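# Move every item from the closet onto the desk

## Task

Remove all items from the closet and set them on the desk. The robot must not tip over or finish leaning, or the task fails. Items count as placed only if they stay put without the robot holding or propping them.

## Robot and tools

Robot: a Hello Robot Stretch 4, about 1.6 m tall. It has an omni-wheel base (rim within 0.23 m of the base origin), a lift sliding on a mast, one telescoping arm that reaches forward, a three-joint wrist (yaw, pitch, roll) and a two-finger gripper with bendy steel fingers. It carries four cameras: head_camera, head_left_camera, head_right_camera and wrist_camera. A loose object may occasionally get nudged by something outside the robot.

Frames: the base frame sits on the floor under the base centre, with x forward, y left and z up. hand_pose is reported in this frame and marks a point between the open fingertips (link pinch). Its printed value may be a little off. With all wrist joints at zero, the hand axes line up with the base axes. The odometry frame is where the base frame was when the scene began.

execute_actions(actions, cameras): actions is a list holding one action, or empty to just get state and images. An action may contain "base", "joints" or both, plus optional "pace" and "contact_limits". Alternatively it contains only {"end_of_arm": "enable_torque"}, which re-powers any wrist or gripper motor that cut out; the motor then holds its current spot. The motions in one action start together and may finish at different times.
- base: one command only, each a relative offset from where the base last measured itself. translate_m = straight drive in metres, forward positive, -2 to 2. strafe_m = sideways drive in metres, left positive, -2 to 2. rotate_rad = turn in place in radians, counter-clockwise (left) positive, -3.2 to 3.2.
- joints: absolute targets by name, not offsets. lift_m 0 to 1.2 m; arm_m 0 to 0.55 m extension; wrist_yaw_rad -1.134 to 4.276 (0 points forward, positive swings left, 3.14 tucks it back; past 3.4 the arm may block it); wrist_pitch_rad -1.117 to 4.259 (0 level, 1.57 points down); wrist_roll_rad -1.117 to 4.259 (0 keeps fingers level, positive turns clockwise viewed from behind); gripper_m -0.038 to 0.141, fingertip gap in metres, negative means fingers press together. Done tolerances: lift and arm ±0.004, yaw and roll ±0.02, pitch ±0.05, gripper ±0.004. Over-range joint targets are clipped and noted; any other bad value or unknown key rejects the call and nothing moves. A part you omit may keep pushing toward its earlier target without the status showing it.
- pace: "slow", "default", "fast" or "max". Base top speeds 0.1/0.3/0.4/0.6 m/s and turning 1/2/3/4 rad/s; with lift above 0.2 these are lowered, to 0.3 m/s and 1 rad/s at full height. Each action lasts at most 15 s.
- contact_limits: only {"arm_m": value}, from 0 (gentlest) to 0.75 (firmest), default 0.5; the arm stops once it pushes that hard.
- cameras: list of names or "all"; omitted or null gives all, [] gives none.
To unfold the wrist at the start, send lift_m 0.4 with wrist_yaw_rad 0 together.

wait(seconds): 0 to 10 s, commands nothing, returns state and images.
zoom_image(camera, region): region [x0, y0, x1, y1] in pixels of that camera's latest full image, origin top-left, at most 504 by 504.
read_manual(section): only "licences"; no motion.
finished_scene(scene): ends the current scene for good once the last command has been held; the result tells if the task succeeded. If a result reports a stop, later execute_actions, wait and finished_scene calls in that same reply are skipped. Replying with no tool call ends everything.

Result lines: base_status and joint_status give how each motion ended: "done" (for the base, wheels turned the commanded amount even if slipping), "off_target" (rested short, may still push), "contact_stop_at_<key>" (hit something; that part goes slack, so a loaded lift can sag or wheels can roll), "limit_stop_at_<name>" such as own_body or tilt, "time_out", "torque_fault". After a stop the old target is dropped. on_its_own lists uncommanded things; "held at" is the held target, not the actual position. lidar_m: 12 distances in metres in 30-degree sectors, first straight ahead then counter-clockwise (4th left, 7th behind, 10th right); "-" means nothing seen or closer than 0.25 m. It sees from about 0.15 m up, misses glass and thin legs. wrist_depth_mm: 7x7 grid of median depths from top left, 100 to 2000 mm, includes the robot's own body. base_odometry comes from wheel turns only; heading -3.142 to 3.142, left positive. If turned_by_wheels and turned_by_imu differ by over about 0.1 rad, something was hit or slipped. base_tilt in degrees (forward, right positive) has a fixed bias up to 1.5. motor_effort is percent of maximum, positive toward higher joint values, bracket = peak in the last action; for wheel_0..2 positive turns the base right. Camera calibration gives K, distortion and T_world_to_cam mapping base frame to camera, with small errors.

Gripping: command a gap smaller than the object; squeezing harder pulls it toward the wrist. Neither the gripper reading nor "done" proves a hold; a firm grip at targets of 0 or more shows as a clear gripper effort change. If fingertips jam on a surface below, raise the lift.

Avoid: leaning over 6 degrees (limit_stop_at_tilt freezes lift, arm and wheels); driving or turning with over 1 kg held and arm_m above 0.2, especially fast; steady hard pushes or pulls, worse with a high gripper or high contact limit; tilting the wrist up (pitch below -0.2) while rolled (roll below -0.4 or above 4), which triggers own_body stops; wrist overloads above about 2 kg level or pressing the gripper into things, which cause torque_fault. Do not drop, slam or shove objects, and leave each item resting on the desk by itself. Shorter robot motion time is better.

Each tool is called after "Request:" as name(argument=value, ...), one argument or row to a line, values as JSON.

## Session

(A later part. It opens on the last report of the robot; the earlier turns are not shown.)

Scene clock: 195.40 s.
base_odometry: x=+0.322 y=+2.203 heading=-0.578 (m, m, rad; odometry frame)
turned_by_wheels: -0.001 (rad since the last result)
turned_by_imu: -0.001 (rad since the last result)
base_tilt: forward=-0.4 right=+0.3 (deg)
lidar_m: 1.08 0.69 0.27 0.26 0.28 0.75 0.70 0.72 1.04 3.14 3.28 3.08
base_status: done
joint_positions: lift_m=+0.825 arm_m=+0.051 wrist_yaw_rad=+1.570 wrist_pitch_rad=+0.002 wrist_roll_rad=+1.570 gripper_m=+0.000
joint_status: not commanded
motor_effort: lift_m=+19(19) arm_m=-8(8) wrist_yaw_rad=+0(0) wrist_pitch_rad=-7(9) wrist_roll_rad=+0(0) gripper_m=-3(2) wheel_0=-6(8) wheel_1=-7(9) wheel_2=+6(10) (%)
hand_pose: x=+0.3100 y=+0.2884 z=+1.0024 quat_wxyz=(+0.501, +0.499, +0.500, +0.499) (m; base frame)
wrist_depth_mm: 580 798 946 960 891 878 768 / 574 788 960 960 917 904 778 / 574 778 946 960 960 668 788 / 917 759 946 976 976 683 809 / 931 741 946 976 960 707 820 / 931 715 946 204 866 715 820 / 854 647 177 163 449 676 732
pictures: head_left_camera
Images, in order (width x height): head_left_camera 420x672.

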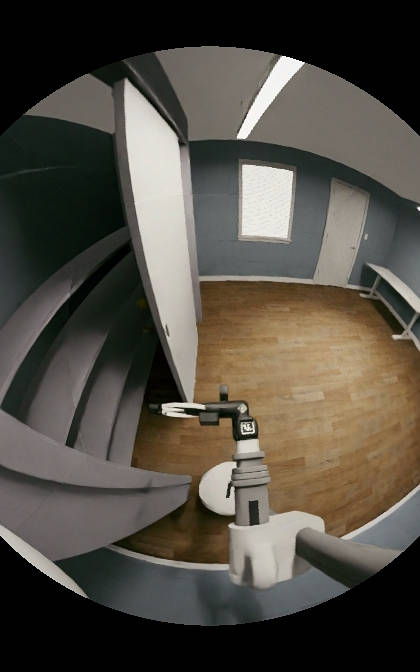

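Request:
execute_actions(
  actions=[
    {"base":{"translate_m":0.2},"joints":{"wrist_yaw_rad":0.8,"wrist_roll_rad":0,"lift_m":0.72,"wrist_pitch_rad":0.2}},
  ],
)

Scene clock: 198.17 s.
base_odometry: x=+0.489 y=+2.094 heading=-0.578 (m, m, rad; odometry frame)
turned_by_wheels: +0.001 (rad since the last result)
turned_by_imu: +0.000 (rad since the last result)
base_tilt: forward=-0.3 right=+0.1 (deg)
lidar_m: 1.07 0.53 0.62 0.37 0.26 0.41 0.90 0.94 1.33 3.70 3.14 2.89
base_status: done
joint_positions: lift_m=+0.720 arm_m=+0.051 wrist_yaw_rad=+0.800 wrist_pitch_rad=+0.202 wrist_roll_rad=+0.001 gripper_m=+0.000
joint_status: all done
motor_effort: lift_m=+15(21) arm_m=-8(8) wrist_yaw_rad=+0(7) wrist_pitch_rad=-8(11) wrist_roll_rad=-1(5) gripper_m=-5(5) wheel_0=+5(8) wheel_1=+7(11) wheel_2=-5(15) (%)
hand_pose: x=+0.4819 y=+0.1419 z=+0.8406 quat_wxyz=(+0.916, -0.039, +0.093, +0.387) (m; base frame)
wrist_depth_mm: 842 304 340 415 535 768 1182 / 809 317 347 424 549 788 1229 / 866 319 351 433 564 820 - / 866 327 357 439 580 842 - / 732 603 366 452 597 878 - / 866 976 349 204 609 931 1661 / 854 854 178 164 368 991 1366
pictures: head_camera, head_left_camera, head_right_camera, wrist_camera
camera_calibration (this result's frames):
wrist_camera: T_world_to_cam=[[0.685766, -0.727483, -0.0222037, -0.21642], [-0.136134, -0.0982392, -0.985808, 0.98128], [0.714977, 0.679056, -0.166404, -0.0746022], [0, 0, 0, 1]] pos_world=[0.335338, -0.0103827, 0.950134]
Images, in order (width x height): head_camera 420x560, head_left_camera 420x672, head_right_camera 420x672, wrist_camera 616x392.

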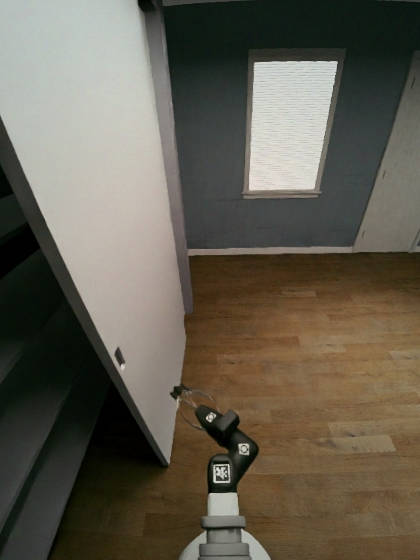

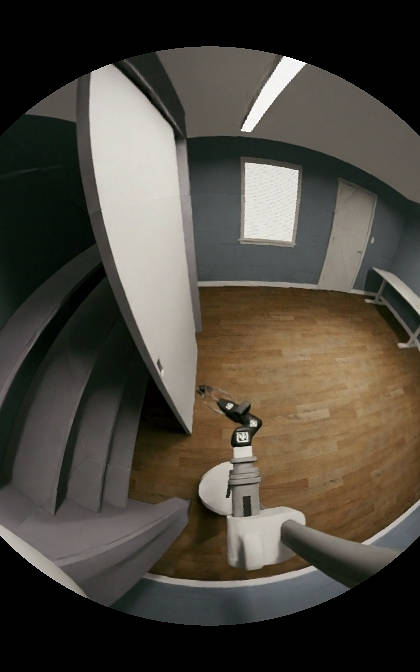

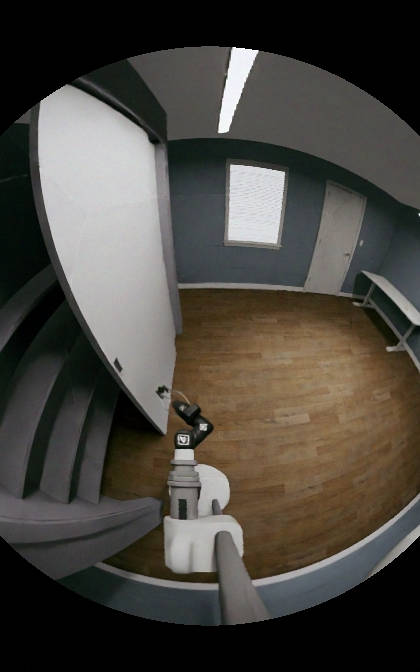

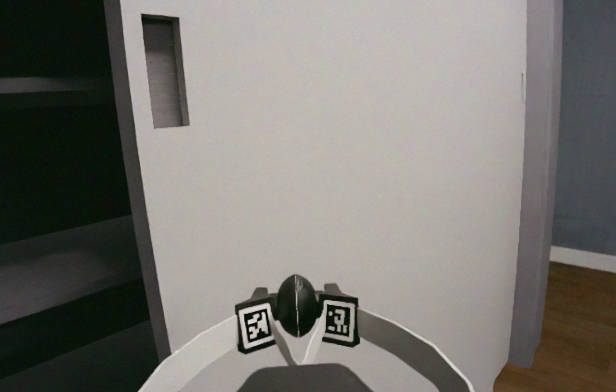

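Request:
execute_actions(
  actions=[
    {"base":{"strafe_m":-0.06},"joints":{"wrist_yaw_rad":1.57,"wrist_roll_rad":1.57,"lift_m":0.825,"wrist_pitch_rad":0,"arm_m":0.21}},
  ],
  cameras=["wrist_camera"],
)

Scene clock: 201.00 s.
base_odometry: x=+0.457 y=+2.044 heading=-0.578 (m, m, rad; odometry frame)
turned_by_wheels: +0.000 (rad since the last result)
turned_by_imu: -0.001 (rad since the last result)
base_tilt: forward=-0.2 right=+0.2 (deg)
lidar_m: 1.26 0.56 0.68 0.37 0.32 0.94 0.91 0.93 1.33 3.64 3.11 2.87
base_status: done
joint_positions: lift_m=+0.825 arm_m=+0.209 wrist_yaw_rad=+1.570 wrist_pitch_rad=+0.003 wrist_roll_rad=+1.570 gripper_m=+0.000
joint_status: all done
motor_effort: lift_m=+22(19) arm_m=+8(8) wrist_yaw_rad=+0(3) wrist_pitch_rad=-9(10) wrist_roll_rad=+2(5) gripper_m=-4(3) wheel_0=+3(8) wheel_1=-4(13) wheel_2=+0(3) (%)
hand_pose: x=+0.4672 y=+0.2884 z=+1.0021 quat_wxyz=(+0.501, +0.499, +0.500, +0.499) (m; base frame)
wrist_depth_mm: 278 282 285 290 296 300 303 / 279 283 286 291 294 300 303 / 279 282 287 291 296 300 304 / 281 283 287 291 297 300 306 / 279 283 289 304 296 301 306 / 976 661 991 205 854 960 820 / 976 668 177 164 484 976 842
pictures: wrist_camera
camera_calibration (this result's frames):
wrist_camera: T_world_to_cam=[[-0.0289289, -0.0415511, -0.998717, 1.01851], [-0.998941, 0.0369495, 0.0273981, 0.501641], [0.0357637, 0.998453, -0.042576, -0.0356217], [0, 0, 0, 1]] pos_world=[0.531849, 0.0593513, 1.00194]
Images, in order (width x height): wrist_camera 616x392.

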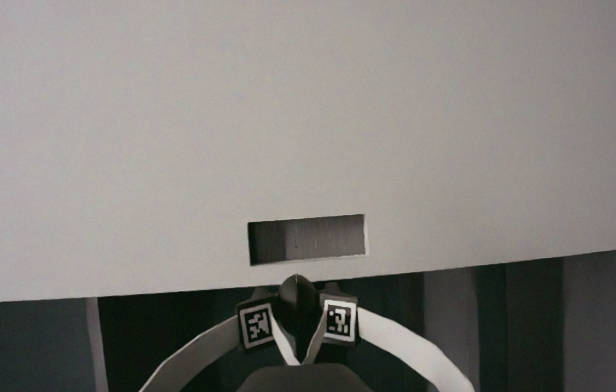

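Request:
execute_actions(
  actions=[
    {"base":{"strafe_m":0.075},"joints":{"arm_m":0.232},"pace":"slow"},
  ],
  cameras=["wrist_camera"],
)

Request:
execute_actions(
  actions=[
    {"joints":{"arm_m":0.0},"pace":"slow"},
  ],
  cameras=["wrist_camera","head_left_camera"],
)

Scene clock: 203.43 s.
base_odometry: x=+0.498 y=+2.106 heading=-0.579 (m, m, rad; odometry frame)
turned_by_wheels: -0.001 (rad since the last result)
turned_by_imu: -0.002 (rad since the last result)
base_tilt: forward=-0.3 right=+0.3 (deg)
lidar_m: 0.99 0.52 0.61 0.34 0.26 0.39 0.92 0.95 1.34 3.71 3.17 2.90
base_status: done
joint_positions: lift_m=+0.825 arm_m=+0.231 wrist_yaw_rad=+1.560 wrist_pitch_rad=+0.003 wrist_roll_rad=+1.570 gripper_m=+0.000
joint_status: all done
on_its_own: wrist_yaw_rad is at rest, and its effort (+27) is outside its rest range (-13 to +13)
motor_effort: lift_m=+21(22) arm_m=+7(8) wrist_yaw_rad=+27(26) wrist_pitch_rad=-9(9) wrist_roll_rad=+1(2) gripper_m=-2(5) wheel_0=-16(18) wheel_1=+3(11) wheel_2=-2(0) (%)
hand_pose: x=+0.4922 y=+0.2875 z=+1.0021 quat_wxyz=(+0.504, +0.502, +0.498, +0.497) (m; base frame)
wrist_depth_mm: 216 220 223 226 229 234 236 / 216 220 223 226 229 234 236 / 216 219 223 226 229 233 236 / 216 219 222 225 229 233 236 / 216 218 223 225 229 232 235 / 215 219 220 206 229 231 235 / 216 218 203 157 917 609 854
pictures: wrist_camera
camera_calibration (this result's frames):
wrist_camera: T_world_to_cam=[[-0.029363, -0.0412683, -0.998717, 1.01933], [-0.998539, 0.0465501, 0.0274342, 0.523619], [0.0453582, 0.998063, -0.0425749, -0.0402705], [0, 0, 0, 1]] pos_world=[0.554612, 0.057884, 1.00194]
Images, in order (width x height): wrist_camera 616x392.

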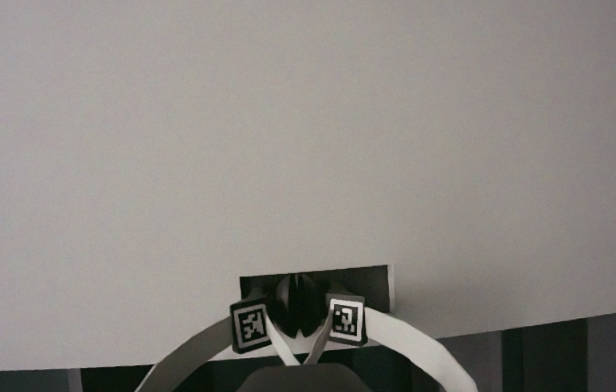

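Scene clock: 207.03 s.
base_odometry: x=+0.498 y=+2.106 heading=-0.579 (m, m, rad; odometry frame)
turned_by_wheels: +0.000 (rad since the last result)
turned_by_imu: +0.000 (rad since the last result)
base_tilt: forward=-0.2 right=+0.3 (deg)
lidar_m: 1.00 0.37 0.35 0.35 0.26 0.35 0.92 0.94 1.35 3.72 3.18 2.88
base_status: not commanded
joint_positions: lift_m=+0.825 arm_m=+0.002 wrist_yaw_rad=+1.561 wrist_pitch_rad=+0.004 wrist_roll_rad=+1.570 gripper_m=+0.000
joint_status: all done
on_its_own: wrist_yaw_rad is at rest, and its effort (+24) is outside its rest range (-13 to +13)
motor_effort: lift_m=+21(21) arm_m=-10(11) wrist_yaw_rad=+24(58) wrist_pitch_rad=-12(12) wrist_roll_rad=+0(1) gripper_m=-4(5) wheel_0=-11(16) wheel_1=+2(3) wheel_2=-2(2) (%)
hand_pose: x=+0.2629 y=+0.2876 z=+1.0019 quat_wxyz=(+0.504, +0.501, +0.498, +0.497) (m; base frame)
wrist_depth_mm: 219 222 224 229 231 236 238 / 219 221 224 228 232 236 239 / 219 221 225 229 230 235 238 / 218 222 224 228 231 235 237 / 218 220 224 228 232 235 237 / 217 220 224 204 231 235 238 / 218 221 183 158 904 615 842
pictures: head_left_camera, wrist_camera
camera_calibration (this result's frames):
wrist_camera: T_world_to_cam=[[-0.0293383, -0.0422617, -0.998676, 1.01256], [-0.998577, 0.0457569, 0.0273991, 0.294963], [0.0445384, 0.998058, -0.043544, -0.0287685], [0, 0, 0, 1]] pos_world=[0.325531, 0.0580085, 1.00188]
Images, in order (width x height): head_left_camera 420x672, wrist_camera 616x392.

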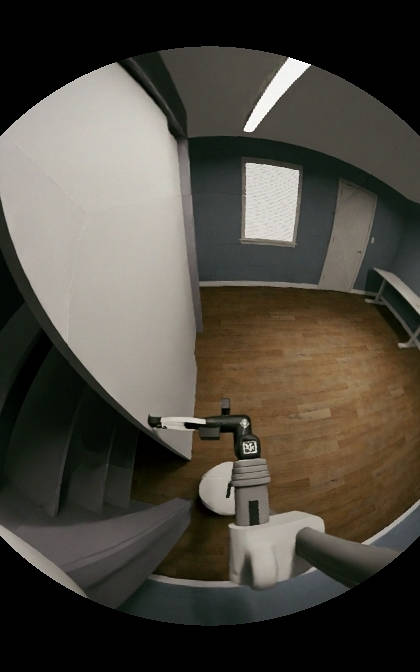

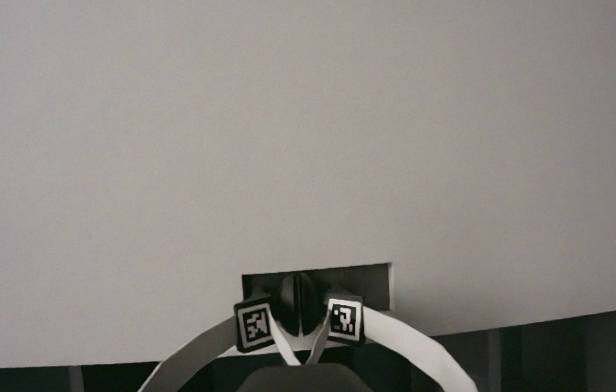

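Request:
execute_actions(
  actions=[
    {"base":{"strafe_m":-0.08},"joints":{"wrist_yaw_rad":1.57}},
  ],
  cameras=[],
)

Request:
execute_actions(
  actions=[
    {"base":{"translate_m":0.6},"joints":{"arm_m":0.2}},
  ],
)

Scene clock: 208.80 s.
base_odometry: x=+0.454 y=+2.039 heading=-0.579 (m, m, rad; odometry frame)
turned_by_wheels: +0.000 (rad since the last result)
turned_by_imu: -0.001 (rad since the last result)
base_tilt: forward=-0.2 right=+0.3 (deg)
lidar_m: 1.42 0.49 0.40 0.32 0.33 0.94 0.92 0.94 1.33 3.65 3.12 2.89
base_status: done
joint_positions: lift_m=+0.825 arm_m=+0.001 wrist_yaw_rad=+1.570 wrist_pitch_rad=+0.003 wrist_roll_rad=+1.570 gripper_m=+0.000
joint_status: all done
motor_effort: lift_m=+21(21) arm_m=-8(10) wrist_yaw_rad=+0(25) wrist_pitch_rad=-11(12) wrist_roll_rad=+2(1) gripper_m=-3(4) wheel_0=+2(10) wheel_1=-6(16) wheel_2=+0(1) (%)
hand_pose: x=+0.2600 y=+0.2884 z=+1.0021 quat_wxyz=(+0.501, +0.499, +0.500, +0.499) (m; base frame)
wrist_depth_mm: 289 293 297 301 306 309 315 / 290 293 298 301 306 310 315 / 290 293 298 301 307 312 315 / 290 294 298 303 307 312 315 / 290 294 300 315 309 312 315 / 293 294 298 204 307 715 820 / 991 699 177 164 484 960 854
pictures: none
No camera images: the call's "cameras" was empty. Leave "cameras" out to get every camera's image.

Scene clock: 212.30 s.
base_odometry: x=+0.956 y=+1.711 heading=-0.579 (m, m, rad; odometry frame)
turned_by_wheels: +0.000 (rad since the last result)
turned_by_imu: -0.002 (rad since the last result)
base_tilt: forward=-0.3 right=+0.3 (deg)
lidar_m: 1.14 0.47 0.34 0.31 0.35 0.53 1.51 1.57 2.23 2.92 3.02 2.27
base_status: done
joint_positions: lift_m=+0.825 arm_m=+0.199 wrist_yaw_rad=+1.570 wrist_pitch_rad=+0.003 wrist_roll_rad=+1.570 gripper_m=+0.000
joint_status: all done
motor_effort: lift_m=+21(21) arm_m=+8(5) wrist_yaw_rad=+0(2) wrist_pitch_rad=-9(10) wrist_roll_rad=+2(1) gripper_m=-4(4) wheel_0=+2(10) wheel_1=+5(10) wheel_2=-4(15) (%)
hand_pose: x=+0.4572 y=+0.2884 z=+1.0021 quat_wxyz=(+0.501, +0.499, +0.500, +0.499) (m; base frame)
wrist_depth_mm: 315 319 324 329 334 338 342 / 315 319 324 329 334 338 343 / 315 319 324 329 330 336 342 / 272 276 279 285 287 291 297 / 271 276 279 285 289 291 297 / 272 276 279 204 289 293 297 / 273 274 178 164 236 294 297
pictures: head_camera, head_left_camera, head_right_camera, wrist_camera
camera_calibration (this result's frames):
wrist_camera: T_world_to_cam=[[-0.0290105, -0.0416001, -0.998713, 1.01827], [-0.998944, 0.0368149, 0.0274837, 0.491586], [0.0356242, 0.998456, -0.0426242, -0.0351639], [0, 0, 0, 1]] pos_world=[0.52186, 0.059372, 1.00195]
Images, in order (width x height): head_camera 420x560, head_left_camera 420x672, head_right_camera 420x672, wrist_camera 616x392.

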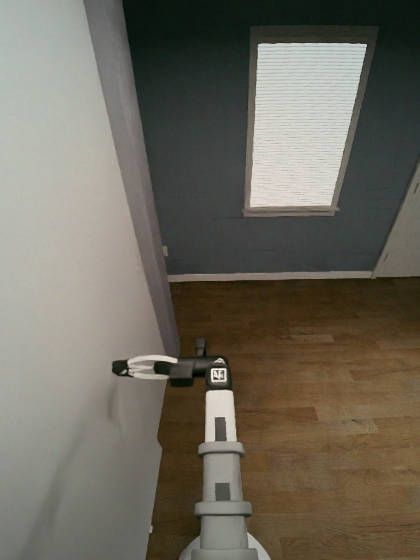

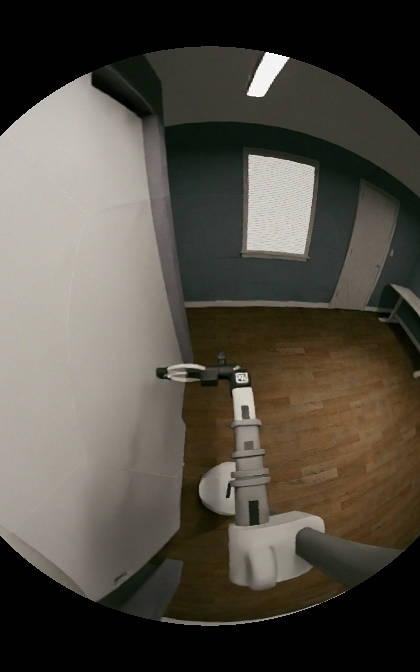

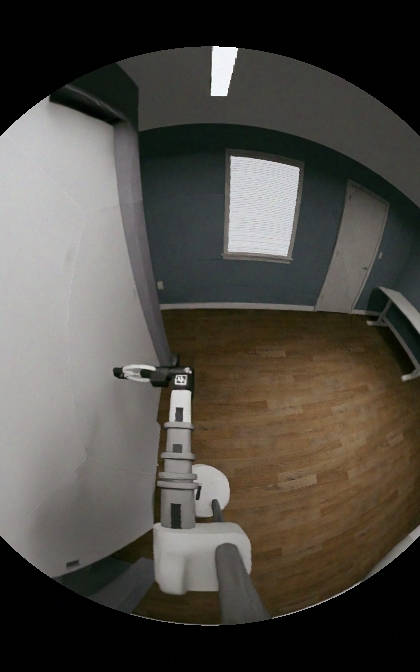

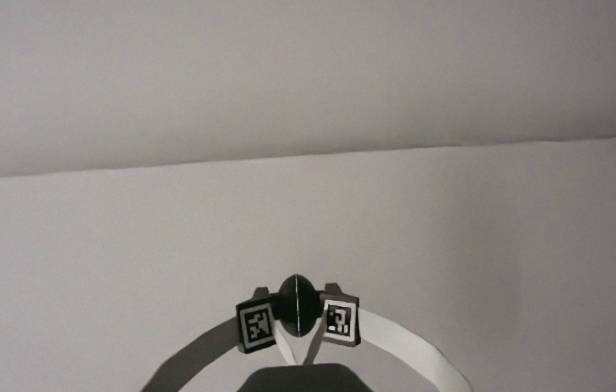

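Request:
execute_actions(
  actions=[
    {"joints":{"arm_m":0.5}},
  ],
  cameras=["wrist_camera","head_camera"],
)

Scene clock: 214.67 s.
base_odometry: x=+0.956 y=+1.711 heading=-0.579 (m, m, rad; odometry frame)
turned_by_wheels: +0.000 (rad since the last result)
turned_by_imu: +0.000 (rad since the last result)
base_tilt: forward=-0.3 right=+0.3 (deg)
lidar_m: 1.13 0.48 0.33 0.32 0.33 0.52 1.52 1.58 2.20 2.91 3.01 2.24
base_status: not commanded
joint_positions: lift_m=+0.825 arm_m=+0.499 wrist_yaw_rad=+1.570 wrist_pitch_rad=+0.003 wrist_roll_rad=+1.570 gripper_m=+0.000
joint_status: all done
motor_effort: lift_m=+21(21) arm_m=+8(3) wrist_yaw_rad=-1(0) wrist_pitch_rad=-9(9) wrist_roll_rad=+2(2) gripper_m=-4(4) wheel_0=+2(2) wheel_1=+5(5) wheel_2=-4(4) (%)
hand_pose: x=+0.7572 y=+0.2884 z=+1.0022 quat_wxyz=(+0.501, +0.499, +0.500, +0.499) (m; base frame)
wrist_depth_mm: 307 312 317 322 325 330 334 / 307 312 317 322 325 330 336 / 307 314 317 322 327 330 334 / 307 312 317 322 327 332 336 / 309 312 319 324 327 332 336 / 309 314 317 205 329 332 336 / 310 314 178 163 254 334 336
pictures: head_camera, wrist_camera
camera_calibration (this result's frames):
wrist_camera: T_world_to_cam=[[-0.0290242, -0.0415649, -0.998714, 1.02698], [-0.998942, 0.0368572, 0.0274969, 0.791248], [0.0356669, 0.998456, -0.0425907, -0.0459131], [0, 0, 0, 1]] pos_world=[0.821856, 0.0593655, 1.00195]
Images, in order (width x height): head_camera 420x560, wrist_camera 616x392.

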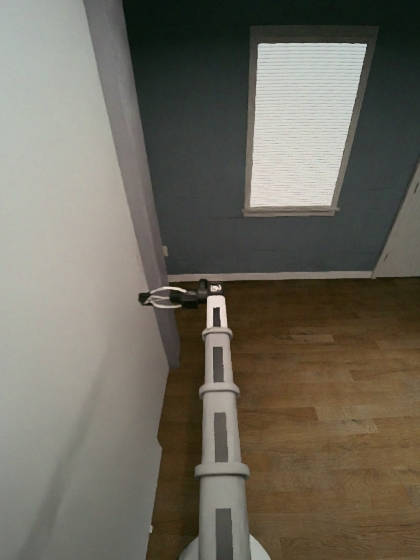

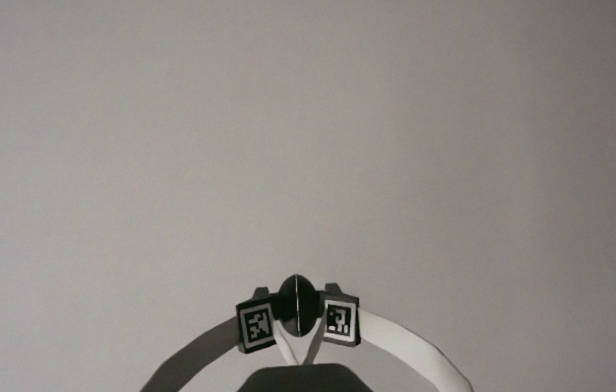

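Request:
execute_actions(
  actions=[
    {"base":{"translate_m":0.2},"joints":{"arm_m":0.45}},
  ],
  cameras=["wrist_camera","head_camera"],
)

Scene clock: 217.37 s.
base_odometry: x=+1.123 y=+1.602 heading=-0.578 (m, m, rad; odometry frame)
turned_by_wheels: +0.001 (rad since the last result)
turned_by_imu: -0.001 (rad since the last result)
base_tilt: forward=-0.3 right=+0.2 (deg)
lidar_m: 1.99 0.46 0.33 0.30 0.33 0.51 1.69 1.78 2.50 2.90 2.78 2.06
base_status: done
joint_positions: lift_m=+0.825 arm_m=+0.451 wrist_yaw_rad=+1.570 wrist_pitch_rad=+0.003 wrist_roll_rad=+1.570 gripper_m=+0.000
joint_status: all done
motor_effort: lift_m=+21(21) arm_m=-8(11) wrist_yaw_rad=-1(0) wrist_pitch_rad=-10(9) wrist_roll_rad=+1(2) gripper_m=-3(2) wheel_0=+5(9) wheel_1=+6(6) wheel_2=-4(15) (%)
hand_pose: x=+0.7099 y=+0.2884 z=+1.0022 quat_wxyz=(+0.501, +0.499, +0.500, +0.499) (m; base frame)
wrist_depth_mm: 245 256 271 285 293 300 315 / 304 309 312 329 322 327 332 / 304 310 314 319 322 327 330 / 304 310 314 319 320 327 330 / 304 309 314 319 322 327 332 / 304 309 312 206 322 329 332 / 306 309 177 164 252 329 334
pictures: head_camera, wrist_camera
camera_calibration (this result's frames):
wrist_camera: T_world_to_cam=[[-0.0290182, -0.0415696, -0.998714, 1.02561], [-0.998948, 0.0366961, 0.0274976, 0.744117], [0.0355059, 0.998461, -0.0425907, -0.0441299], [0, 0, 0, 1]] pos_world=[0.774663, 0.0593901, 1.00195]
Images, in order (width x height): head_camera 420x560, wrist_camera 616x392.

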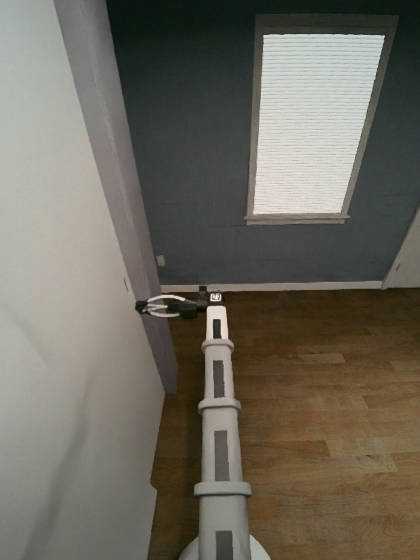

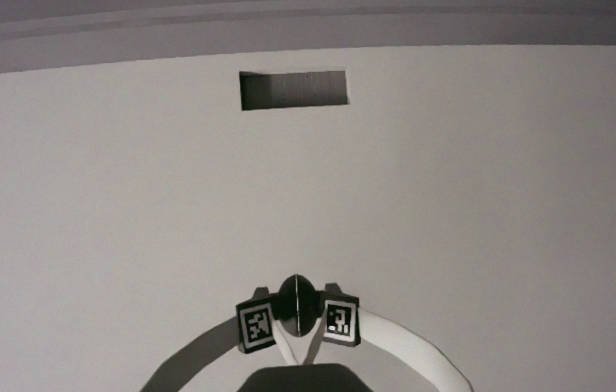

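Request:
execute_actions(
  actions=[
    {"base":{"translate_m":0.04},"joints":{"arm_m":0.548}},
  ],
  cameras=[],
)

Request:
execute_actions(
  actions=[
    {"base":{"strafe_m":0.07},"pace":"slow"},
  ],
  cameras=["wrist_camera"],
)

Scene clock: 219.43 s.
base_odometry: x=+1.157 y=+1.580 heading=-0.578 (m, m, rad; odometry frame)
turned_by_wheels: +0.000 (rad since the last result)
turned_by_imu: +0.000 (rad since the last result)
base_tilt: forward=-0.2 right=+0.2 (deg)
lidar_m: 1.94 0.51 0.33 0.31 0.34 0.48 1.75 1.84 2.58 2.87 2.71 2.01
base_status: done
joint_positions: lift_m=+0.825 arm_m=+0.547 wrist_yaw_rad=+1.570 wrist_pitch_rad=+0.003 wrist_roll_rad=+1.570 gripper_m=+0.000
joint_status: all done
motor_effort: lift_m=+21(22) arm_m=+8(8) wrist_yaw_rad=-1(2) wrist_pitch_rad=-10(9) wrist_roll_rad=+2(2) gripper_m=-4(5) wheel_0=+3(8) wheel_1=+6(9) wheel_2=-4(13) (%)
hand_pose: x=+0.8051 y=+0.2884 z=+1.0022 quat_wxyz=(+0.501, +0.499, +0.500, +0.499) (m; base frame)
wrist_depth_mm: 240 244 247 251 255 258 262 / 241 244 248 251 254 258 262 / 239 232 235 237 241 245 247 / 228 230 234 239 242 246 263 / 301 306 310 327 320 324 329 / 300 306 309 205 319 325 330 / 303 306 177 163 251 325 329
pictures: none
No camera images: the call's "cameras" was empty. Leave "cameras" out to get every camera's image.

Scene clock: 221.27 s.
base_odometry: x=+1.195 y=+1.639 heading=-0.578 (m, m, rad; odometry frame)
turned_by_wheels: +0.000 (rad since the last result)
turned_by_imu: +0.000 (rad since the last result)
base_tilt: forward=-0.3 right=+0.2 (deg)
lidar_m: 0.88 0.35 0.26 0.25 0.27 0.40 1.16 1.84 2.56 2.95 2.70 2.02
base_status: done
joint_positions: lift_m=+0.825 arm_m=+0.547 wrist_yaw_rad=+1.570 wrist_pitch_rad=+0.003 wrist_roll_rad=+1.570 gripper_m=+0.000
joint_status: not commanded
motor_effort: lift_m=+21(21) arm_m=+8(8) wrist_yaw_rad=-1(0) wrist_pitch_rad=-10(10) wrist_roll_rad=+1(1) gripper_m=-5(5) wheel_0=-4(11) wheel_1=+6(15) wheel_2=+0(3) (%)
hand_pose: x=+0.8052 y=+0.2884 z=+1.0022 quat_wxyz=(+0.501, +0.499, +0.500, +0.499) (m; base frame)
wrist_depth_mm: 173 176 178 181 183 186 189 / 173 176 178 181 182 185 189 / 160 163 165 167 170 172 174 / 160 163 165 167 170 173 175 / 233 236 241 256 249 252 254 / 236 238 241 204 248 252 255 / 235 237 177 164 215 253 256
pictures: wrist_camera
camera_calibration (this result's frames):
wrist_camera: T_world_to_cam=[[-0.029025, -0.0415643, -0.998714, 1.02838], [-0.998944, 0.0368057, 0.0274999, 0.839188], [0.0356154, 0.998458, -0.0425887, -0.0475898], [0, 0, 0, 1]] pos_world=[0.869846, 0.0593733, 1.00195]
Images, in order (width x height): wrist_camera 616x392.

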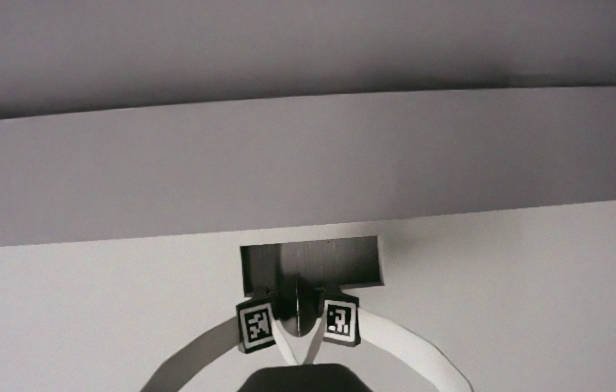

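Request:
execute_actions(
  actions=[
    {"base":{"translate_m":0.012},"pace":"slow"},
  ],
  cameras=[],
)

Request:
execute_actions(
  actions=[
    {"base":{"strafe_m":0.025},"pace":"slow"},
  ],
  cameras=["wrist_camera"],
)

Request:
execute_actions(
  actions=[
    {"joints":{"arm_m":0.3},"pace":"slow"},
  ],
  cameras=["wrist_camera","head_camera"],
)

Scene clock: 223.23 s.
base_odometry: x=+1.204 y=+1.632 heading=-0.577 (m, m, rad; odometry frame)
turned_by_wheels: +0.001 (rad since the last result)
turned_by_imu: +0.000 (rad since the last result)
base_tilt: forward=-0.2 right=+0.2 (deg)
lidar_m: 0.89 0.35 0.25 0.25 0.26 0.38 1.76 1.83 2.58 2.95 2.68 2.00
base_status: done
joint_positions: lift_m=+0.825 arm_m=+0.547 wrist_yaw_rad=+1.570 wrist_pitch_rad=+0.003 wrist_roll_rad=+1.570 gripper_m=+0.000
joint_status: not commanded
motor_effort: lift_m=+21(21) arm_m=+8(8) wrist_yaw_rad=+0(1) wrist_pitch_rad=-9(10) wrist_roll_rad=+2(1) gripper_m=-5(5) wheel_0=+4(8) wheel_1=+8(10) wheel_2=-6(10) (%)
hand_pose: x=+0.8052 y=+0.2884 z=+1.0022 quat_wxyz=(+0.501, +0.499, +0.500, +0.499) (m; base frame)
wrist_depth_mm: 172 175 177 180 183 186 - / 173 175 178 180 183 186 188 / 172 163 165 167 169 172 174 / 160 162 164 167 169 172 174 / 161 163 178 244 248 251 254 / 234 237 240 204 249 252 255 / 235 237 178 164 215 252 255
pictures: none
No camera images: the call's "cameras" was empty. Leave "cameras" out to get every camera's image.

Scene clock: 224.43 s.
base_odometry: x=+1.218 y=+1.653 heading=-0.578 (m, m, rad; odometry frame)
turned_by_wheels: -0.001 (rad since the last result)
turned_by_imu: -0.002 (rad since the last result)
base_tilt: forward=-0.1 right=+0.3 (deg)
lidar_m: 0.85 0.33 0.25 0.25 0.25 0.33 1.00 1.85 2.57 3.00 2.69 2.01
base_status: done
joint_positions: lift_m=+0.825 arm_m=+0.547 wrist_yaw_rad=+1.563 wrist_pitch_rad=+0.003 wrist_roll_rad=+1.570 gripper_m=+0.000
joint_status: not commanded
on_its_own: wrist_yaw_rad is at rest, and its effort (+18) is outside its rest range (-13 to +13)
motor_effort: lift_m=+21(21) arm_m=+7(8) wrist_yaw_rad=+18(19) wrist_pitch_rad=-10(9) wrist_roll_rad=+1(1) gripper_m=-3(4) wheel_0=-16(20) wheel_1=+0(16) wheel_2=-1(5) (%)
hand_pose: x=+0.8071 y=+0.2878 z=+1.0022 quat_wxyz=(+0.503, +0.501, +0.499, +0.498) (m; base frame)
wrist_depth_mm: 156 158 160 163 165 167 - / 156 158 160 163 165 167 169 / 143 145 147 148 150 153 154 / 142 144 146 148 150 153 154 / 142 144 146 148 164 233 236 / 217 220 222 204 229 234 236 / 216 219 183 173 228 233 236
pictures: wrist_camera
camera_calibration (this result's frames):
wrist_camera: T_world_to_cam=[[-0.0292945, -0.041375, -0.998714, 1.02858], [-0.998684, 0.0432878, 0.0275003, 0.839128], [0.0420943, 0.998206, -0.0425886, -0.0522437], [0, 0, 0, 1]] pos_world=[0.870355, 0.0583833, 1.00195]
Images, in order (width x height): wrist_camera 616x392.

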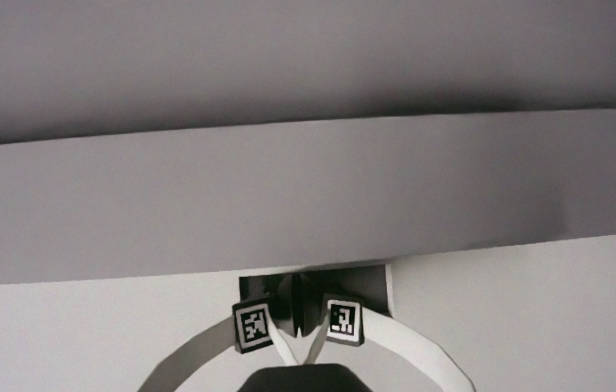

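Scene clock: 228.20 s.
base_odometry: x=+1.218 y=+1.653 heading=-0.578 (m, m, rad; odometry frame)
turned_by_wheels: +0.001 (rad since the last result)
turned_by_imu: +0.000 (rad since the last result)
base_tilt: forward=-0.3 right=+0.2 (deg)
lidar_m: 0.82 0.33 0.25 0.25 0.25 0.35 0.98 1.84 2.57 2.98 2.69 2.00
base_status: not commanded
joint_positions: lift_m=+0.825 arm_m=+0.302 wrist_yaw_rad=+1.567 wrist_pitch_rad=+0.003 wrist_roll_rad=+1.570 gripper_m=+0.000
joint_status: all done
motor_effort: lift_m=+21(21) arm_m=-9(8) wrist_yaw_rad=+7(39) wrist_pitch_rad=-10(10) wrist_roll_rad=+2(2) gripper_m=-4(4) wheel_0=-8(16) wheel_1=+0(0) wheel_2=-1(1) (%)
hand_pose: x=+0.5609 y=+0.2882 z=+1.0021 quat_wxyz=(+0.502, +0.500, +0.499, +0.499) (m; base frame)
wrist_depth_mm: 517 661 715 732 741 603 759 / 512 798 891 904 917 597 768 / 508 788 878 904 917 609 788 / 525 768 904 917 917 591 798 / 473 249 227 240 233 236 239 / 219 222 224 204 232 236 239 / 219 222 177 174 230 236 238
pictures: head_camera, wrist_camera
camera_calibration (this result's frames):
wrist_camera: T_world_to_cam=[[-0.0291457, -0.0415606, -0.998711, 1.02132], [-0.998833, 0.0396989, 0.0274973, 0.59436], [0.0385049, 0.998347, -0.0426691, -0.0401471], [0, 0, 0, 1]] pos_world=[0.624979, 0.058932, 1.00195]
Images, in order (width x height): head_camera 420x560, wrist_camera 616x392.

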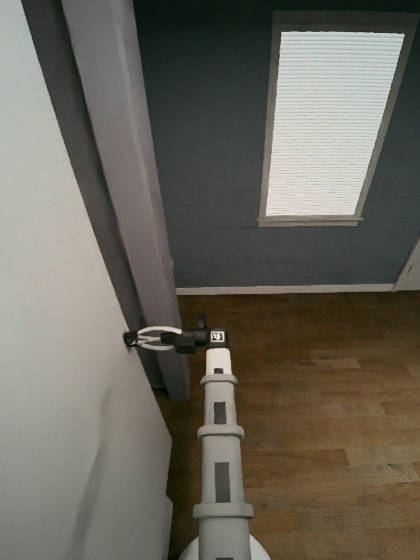

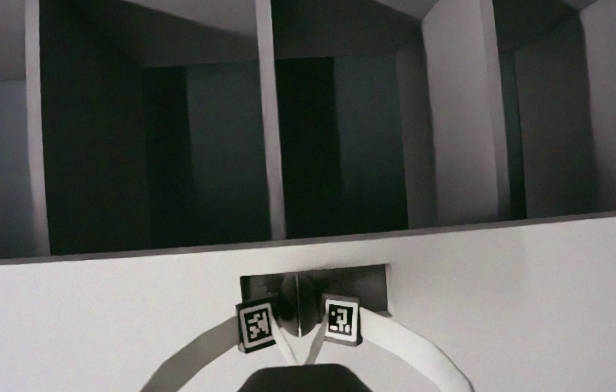

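Request:
execute_actions(
  actions=[
    {"joints":{"arm_m":0.07},"pace":"slow"},
  ],
  cameras=[],
)

Request:
execute_actions(
  actions=[
    {"base":{"strafe_m":-0.3},"joints":{"wrist_yaw_rad":1.57}},
  ],
  cameras=[],
)

Request:
execute_actions(
  actions=[
    {"base":{"rotate_rad":1.57},"joints":{"wrist_yaw_rad":0,"wrist_roll_rad":0,"wrist_pitch_rad":0.25,"lift_m":0.68,"arm_m":0}},
  ],
)

Scene clock: 233.03 s.
base_odometry: x=+1.218 y=+1.653 heading=-0.578 (m, m, rad; odometry frame)
turned_by_wheels: +0.000 (rad since the last result)
turned_by_imu: -0.001 (rad since the last result)
base_tilt: forward=-0.3 right=+0.3 (deg)
lidar_m: 0.84 0.32 0.25 0.25 0.25 0.36 1.02 1.86 2.55 3.00 2.68 1.99
base_status: not commanded
joint_positions: lift_m=+0.825 arm_m=+0.072 wrist_yaw_rad=+1.568 wrist_pitch_rad=+0.003 wrist_roll_rad=+1.570 gripper_m=+0.000
joint_status: all done
motor_effort: lift_m=+21(21) arm_m=-8(10) wrist_yaw_rad=+6(24) wrist_pitch_rad=-10(11) wrist_roll_rad=+2(3) gripper_m=-5(5) wheel_0=-7(8) wheel_1=+0(0) wheel_2=-1(1) (%)
hand_pose: x=+0.3307 y=+0.2882 z=+1.0020 quat_wxyz=(+0.502, +0.500, +0.500, +0.499) (m; base frame)
wrist_depth_mm: 512 809 891 904 878 621 768 / 508 798 891 904 917 597 788 / 535 788 891 917 917 621 788 / 530 768 891 917 917 591 798 / 237 228 231 245 239 241 244 / 224 227 229 204 238 241 244 / 224 226 177 163 187 200 198
pictures: none
No camera images: the call's "cameras" was empty. Leave "cameras" out to get every camera's image.

Scene clock: 235.37 s.
base_odometry: x=+1.054 y=+1.402 heading=-0.578 (m, m, rad; odometry frame)
turned_by_wheels: +0.000 (rad since the last result)
turned_by_imu: +0.000 (rad since the last result)
base_tilt: forward=-0.2 right=+0.3 (deg)
lidar_m: 1.91 0.97 0.51 0.51 0.56 0.79 1.76 1.84 2.58 2.69 2.71 1.98
base_status: done
joint_positions: lift_m=+0.825 arm_m=+0.071 wrist_yaw_rad=+1.570 wrist_pitch_rad=+0.003 wrist_roll_rad=+1.570 gripper_m=+0.000
joint_status: all done
motor_effort: lift_m=+21(21) arm_m=-8(9) wrist_yaw_rad=-1(5) wrist_pitch_rad=-10(10) wrist_roll_rad=+1(3) gripper_m=-5(5) wheel_0=+4(13) wheel_1=-4(15) wheel_2=+0(1) (%)
hand_pose: x=+0.3300 y=+0.2884 z=+1.0021 quat_wxyz=(+0.501, +0.499, +0.500, +0.499) (m; base frame)
wrist_depth_mm: 1118 991 1205 1205 1118 1060 1255 / 1160 976 1205 1205 1138 1098 1205 / 1160 1060 1205 1205 1078 1098 1205 / 1160 1025 1182 1205 991 991 574 / 517 517 525 539 539 549 512 / 469 473 480 205 496 504 508 / 469 469 177 164 338 504 512
pictures: none
No camera images: the call's "cameras" was empty. Leave "cameras" out to get every camera's image.

Scene clock: 237.43 s.
base_odometry: x=+1.054 y=+1.402 heading=+0.991 (m, m, rad; odometry frame)
turned_by_wheels: +1.569 (rad since the last result)
turned_by_imu: +1.558 (rad since the last result)
base_tilt: forward=-0.3 right=+0.3 (deg)
lidar_m: 0.53 0.56 0.77 1.75 1.88 2.61 3.53 2.69 1.98 1.92 0.95 0.53
base_status: done
joint_positions: lift_m=+0.680 arm_m=+0.001 wrist_yaw_rad=+0.000 wrist_pitch_rad=+0.252 wrist_roll_rad=+0.001 gripper_m=+0.000
joint_status: all done
motor_effort: lift_m=+14(21) arm_m=-8(13) wrist_yaw_rad=-1(7) wrist_pitch_rad=-7(4) wrist_roll_rad=-1(6) gripper_m=-6(6) wheel_0=-4(10) wheel_1=-6(14) wheel_2=-4(13) (%)
hand_pose: x=+0.4517 y=-0.0874 z=+0.7865 quat_wxyz=(+0.992, +0.000, +0.126, +0.000) (m; base frame)
wrist_depth_mm: 277 279 282 285 287 289 338 / 286 289 290 294 296 298 345 / 297 298 303 304 307 310 362 / 309 312 314 319 319 324 379 / 320 324 327 330 332 336 960 / 336 338 338 205 343 353 750 / 349 349 178 164 271 366 1098
pictures: head_camera, head_left_camera, head_right_camera, wrist_camera
camera_calibration (this result's frames):
wrist_camera: T_world_to_cam=[[-0.0450349, -0.998786, -0.0199604, -0.059049], [-0.214412, 0.0291789, -0.976307, 0.940378], [0.975705, -0.0396882, -0.215466, -0.0483716], [0, 0, 0, 1]] pos_world=[0.246165, -0.0883363, 0.906497]
Images, in order (width x height): head_camera 420x560, head_left_camera 420x672, head_right_camera 420x672, wrist_camera 616x392.

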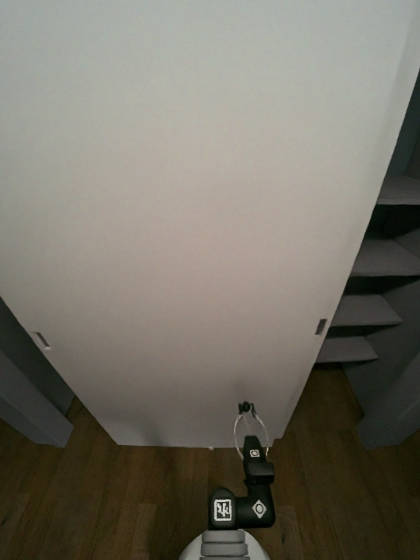

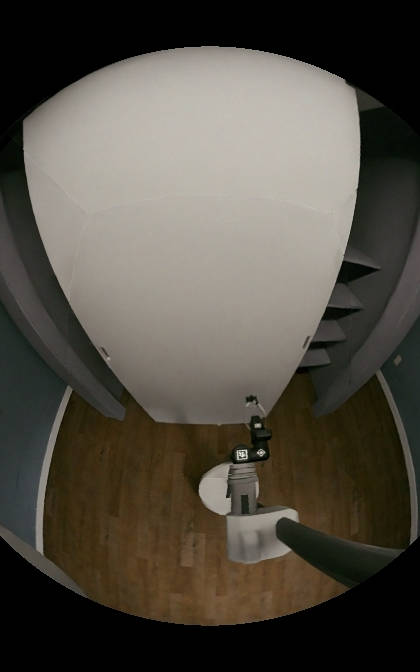

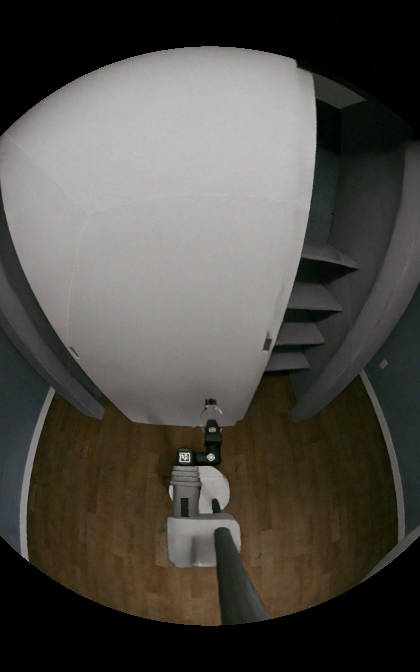

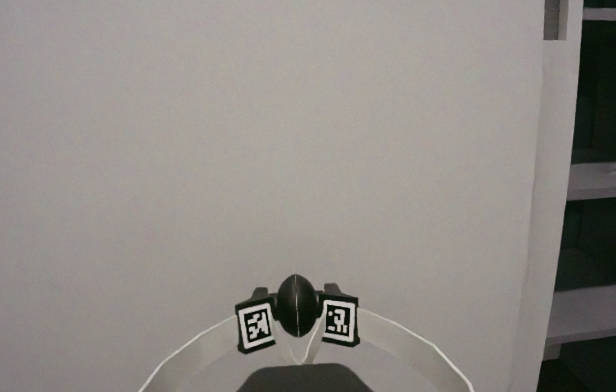

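Opening spans roughly y −0.3 to −0.75; moving to centre on it.

Request:
execute_actions(
  actions=[
    {"base":{"strafe_m":-0.42},"joints":{"lift_m":0.74}},
  ],
  cameras=["wrist_camera","head_camera"],
)

Scene clock: 240.57 s.
base_odometry: x=+1.405 y=+1.172 heading=+0.991 (m, m, rad; odometry frame)
turned_by_wheels: +0.000 (rad since the last result)
turned_by_imu: -0.001 (rad since the last result)
base_tilt: forward=-0.2 right=+0.3 (deg)
lidar_m: 0.52 0.54 0.78 2.18 2.30 3.19 3.54 2.15 1.55 1.50 0.72 0.64
base_status: done
joint_positions: lift_m=+0.740 arm_m=+0.001 wrist_yaw_rad=+0.000 wrist_pitch_rad=+0.252 wrist_roll_rad=+0.000 gripper_m=+0.000
joint_status: all done
motor_effort: lift_m=+20(18) arm_m=-8(8) wrist_yaw_rad=-2(2) wrist_pitch_rad=-7(8) wrist_roll_rad=+0(1) gripper_m=-4(3) wheel_0=+3(11) wheel_1=-4(12) wheel_2=+0(4) (%)
hand_pose: x=+0.4517 y=-0.0874 z=+0.8461 quat_wxyz=(+0.992, +0.000, +0.126, +0.000) (m; base frame)
wrist_depth_mm: 310 917 931 946 946 741 580 / 324 355 976 976 991 778 597 / 332 349 1008 1008 1042 842 591 / 342 353 976 931 904 788 603 / 332 366 732 723 1118 768 627 / 330 384 1025 204 991 878 627 / 340 394 177 164 469 768 634
pictures: head_camera, wrist_camera
camera_calibration (this result's frames):
wrist_camera: T_world_to_cam=[[-0.0452019, -0.998779, -0.0199525, -0.0578398], [-0.214424, 0.0292078, -0.976304, 0.998484], [0.975694, -0.0398525, -0.215483, -0.0355215], [0, 0, 0, 1]] pos_world=[0.246143, -0.0883483, 0.966015]
Images, in order (width x height): head_camera 420x560, wrist_camera 616x392.

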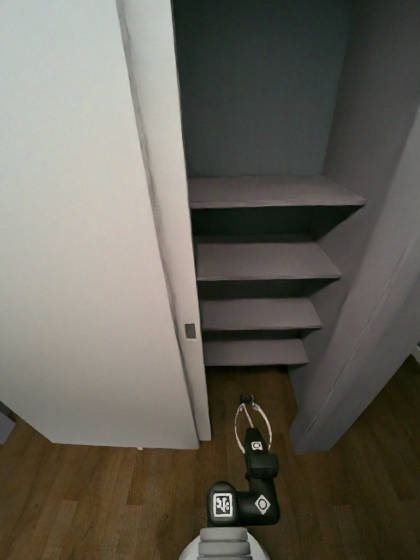

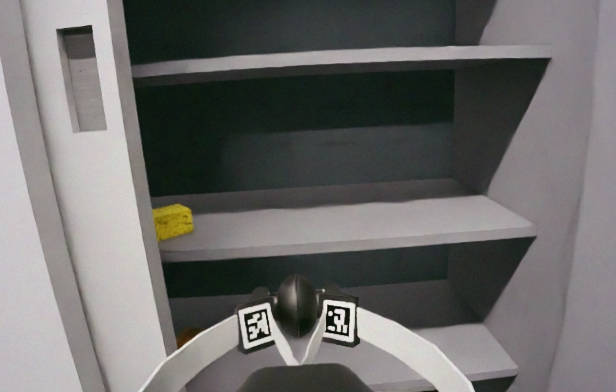

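Request:
execute_actions(
  actions=[
    {"base":{"rotate_rad":-1.57},"joints":{"wrist_yaw_rad":1.57,"wrist_roll_rad":1.57,"wrist_pitch_rad":0,"lift_m":0.9,"arm_m":0.25,"gripper_m":0}},
  ],
)

Scene clock: 243.47 s.
base_odometry: x=+1.406 y=+1.172 heading=-0.578 (m, m, rad; odometry frame)
turned_by_wheels: -1.569 (rad since the last result)
turned_by_imu: -1.559 (rad since the last result)
base_tilt: forward=-0.4 right=+0.4 (deg)
lidar_m: 1.48 0.71 0.63 0.55 0.54 0.78 2.19 2.28 3.21 2.67 2.12 1.53
base_status: done
joint_positions: lift_m=+0.900 arm_m=+0.249 wrist_yaw_rad=+1.570 wrist_pitch_rad=+0.002 wrist_roll_rad=+1.570 gripper_m=+0.000
joint_status: all done
motor_effort: lift_m=+21(21) arm_m=+8(13) wrist_yaw_rad=+0(6) wrist_pitch_rad=-8(13) wrist_roll_rad=+1(6) gripper_m=-4(6) wheel_0=+3(11) wheel_1=+5(11) wheel_2=+6(12) (%)
hand_pose: x=+0.5072 y=+0.2884 z=+1.0772 quat_wxyz=(+0.501, +0.499, +0.500, +0.499) (m; base frame)
wrist_depth_mm: 1138 1160 1182 1182 1205 1229 1255 / 1138 1160 1182 1182 1229 1205 1229 / 1160 1160 1160 1182 1229 473 480 / 439 445 449 455 462 469 477 / 439 445 452 455 462 469 477 / 424 430 436 205 452 820 891 / 1160 1160 177 164 591 1098 946
pictures: head_camera, head_left_camera, head_right_camera, wrist_camera
camera_calibration (this result's frames):
wrist_camera: T_world_to_cam=[[-0.0289387, -0.0412698, -0.998729, 1.09461], [-0.998941, 0.0369472, 0.0274181, 0.539539], [0.0357687, 0.998465, -0.0422953, -0.0341635], [0, 0, 0, 1]] pos_world=[0.571866, 0.0593508, 1.07698]
Images, in order (width x height): head_camera 420x560, head_left_camera 420x672, head_right_camera 420x672, wrist_camera 616x392.

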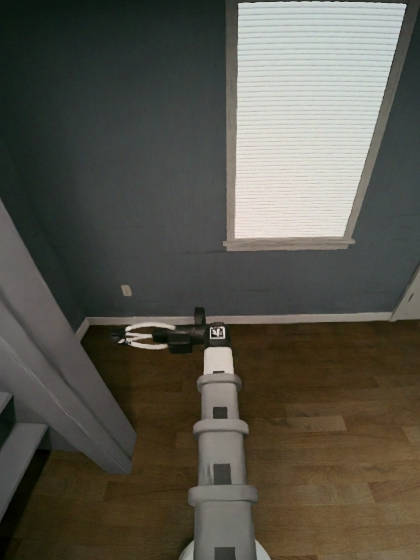

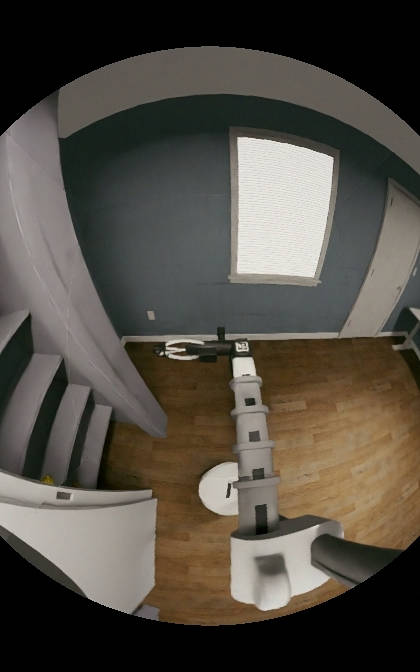

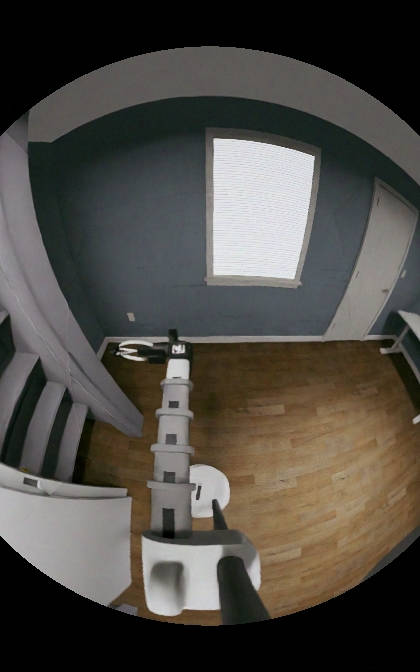

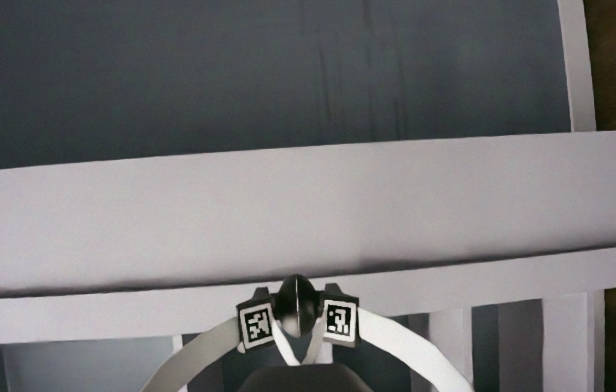

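Request:
execute_actions(
  actions=[
    {"base":{"translate_m":-0.45},"joints":{"wrist_yaw_rad":1.8}},
  ],
  cameras=[],
)

Request:
execute_actions(
  actions=[
    {"base":{"strafe_m":0.29},"pace":"slow"},
  ],
  cameras=["wrist_camera","head_camera"],
)

Scene clock: 247.33 s.
base_odometry: x=+1.029 y=+1.418 heading=-0.578 (m, m, rad; odometry frame)
turned_by_wheels: -0.001 (rad since the last result)
turned_by_imu: +0.000 (rad since the last result)
base_tilt: forward=-0.3 right=+0.3 (deg)
lidar_m: 1.94 0.99 0.54 0.52 0.57 0.81 1.73 1.80 2.57 2.68 2.72 1.99
base_status: done
joint_positions: lift_m=+0.900 arm_m=+0.249 wrist_yaw_rad=+1.800 wrist_pitch_rad=+0.002 wrist_roll_rad=+1.570 gripper_m=+0.000
joint_status: all done
motor_effort: lift_m=+21(21) arm_m=+8(8) wrist_yaw_rad=-1(5) wrist_pitch_rad=-9(9) wrist_roll_rad=+1(2) gripper_m=-6(4) wheel_0=-5(8) wheel_1=-6(14) wheel_2=+3(13) (%)
hand_pose: x=+0.4392 y=+0.3008 z=+1.0773 quat_wxyz=(+0.441, +0.439, +0.554, +0.554) (m; base frame)
wrist_depth_mm: 1042 1025 1078 1098 1098 1042 866 / 1060 1078 1118 1118 1118 1098 878 / 1118 1118 1118 1160 1182 1118 878 / 1160 1160 1182 1182 1118 854 831 / 512 521 521 535 544 549 554 / 484 488 488 205 504 521 535 / 496 500 177 163 355 544 554
pictures: none
No camera images: the call's "cameras" was empty. Leave "cameras" out to get every camera's image.

Scene clock: 251.37 s.
base_odometry: x=+1.187 y=+1.661 heading=-0.578 (m, m, rad; odometry frame)
turned_by_wheels: +0.000 (rad since the last result)
turned_by_imu: -0.001 (rad since the last result)
base_tilt: forward=-0.3 right=+0.3 (deg)
lidar_m: 0.87 0.34 0.25 0.25 0.26 0.35 1.14 1.81 2.52 2.99 2.75 2.01
base_status: done
joint_positions: lift_m=+0.900 arm_m=+0.249 wrist_yaw_rad=+1.800 wrist_pitch_rad=+0.002 wrist_roll_rad=+1.570 gripper_m=+0.000
joint_status: not commanded
motor_effort: lift_m=+21(21) arm_m=+8(8) wrist_yaw_rad=+0(0) wrist_pitch_rad=-8(8) wrist_roll_rad=+2(0) gripper_m=-5(5) wheel_0=-4(10) wheel_1=+7(8) wheel_2=+0(3) (%)
hand_pose: x=+0.4392 y=+0.3008 z=+1.0773 quat_wxyz=(+0.441, +0.439, +0.554, +0.554) (m; base frame)
wrist_depth_mm: 778 603 809 820 842 654 488 / 798 597 831 831 854 661 525 / 831 591 866 866 891 683 535 / 866 569 891 904 917 691 549 / 891 603 931 931 946 621 831 / 917 634 904 205 976 580 413 / 246 244 177 164 212 250 253
pictures: head_camera, wrist_camera
camera_calibration (this result's frames):
wrist_camera: T_world_to_cam=[[-0.0187742, -0.0467854, -0.998729, 1.09039], [-0.981035, -0.191878, 0.0274301, 0.532062], [-0.192917, 0.980303, -0.0422958, 0.0617811], [0, 0, 0, 1]] pos_world=[0.554362, 0.0925408, 1.07702]
Images, in order (width x height): head_camera 420x560, wrist_camera 616x392.

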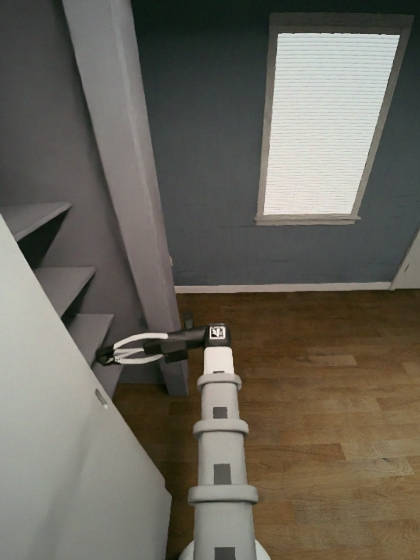

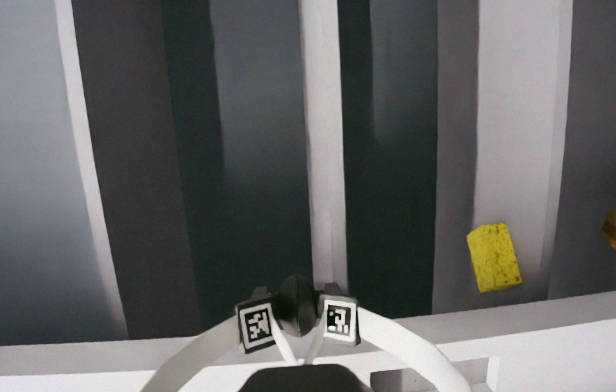

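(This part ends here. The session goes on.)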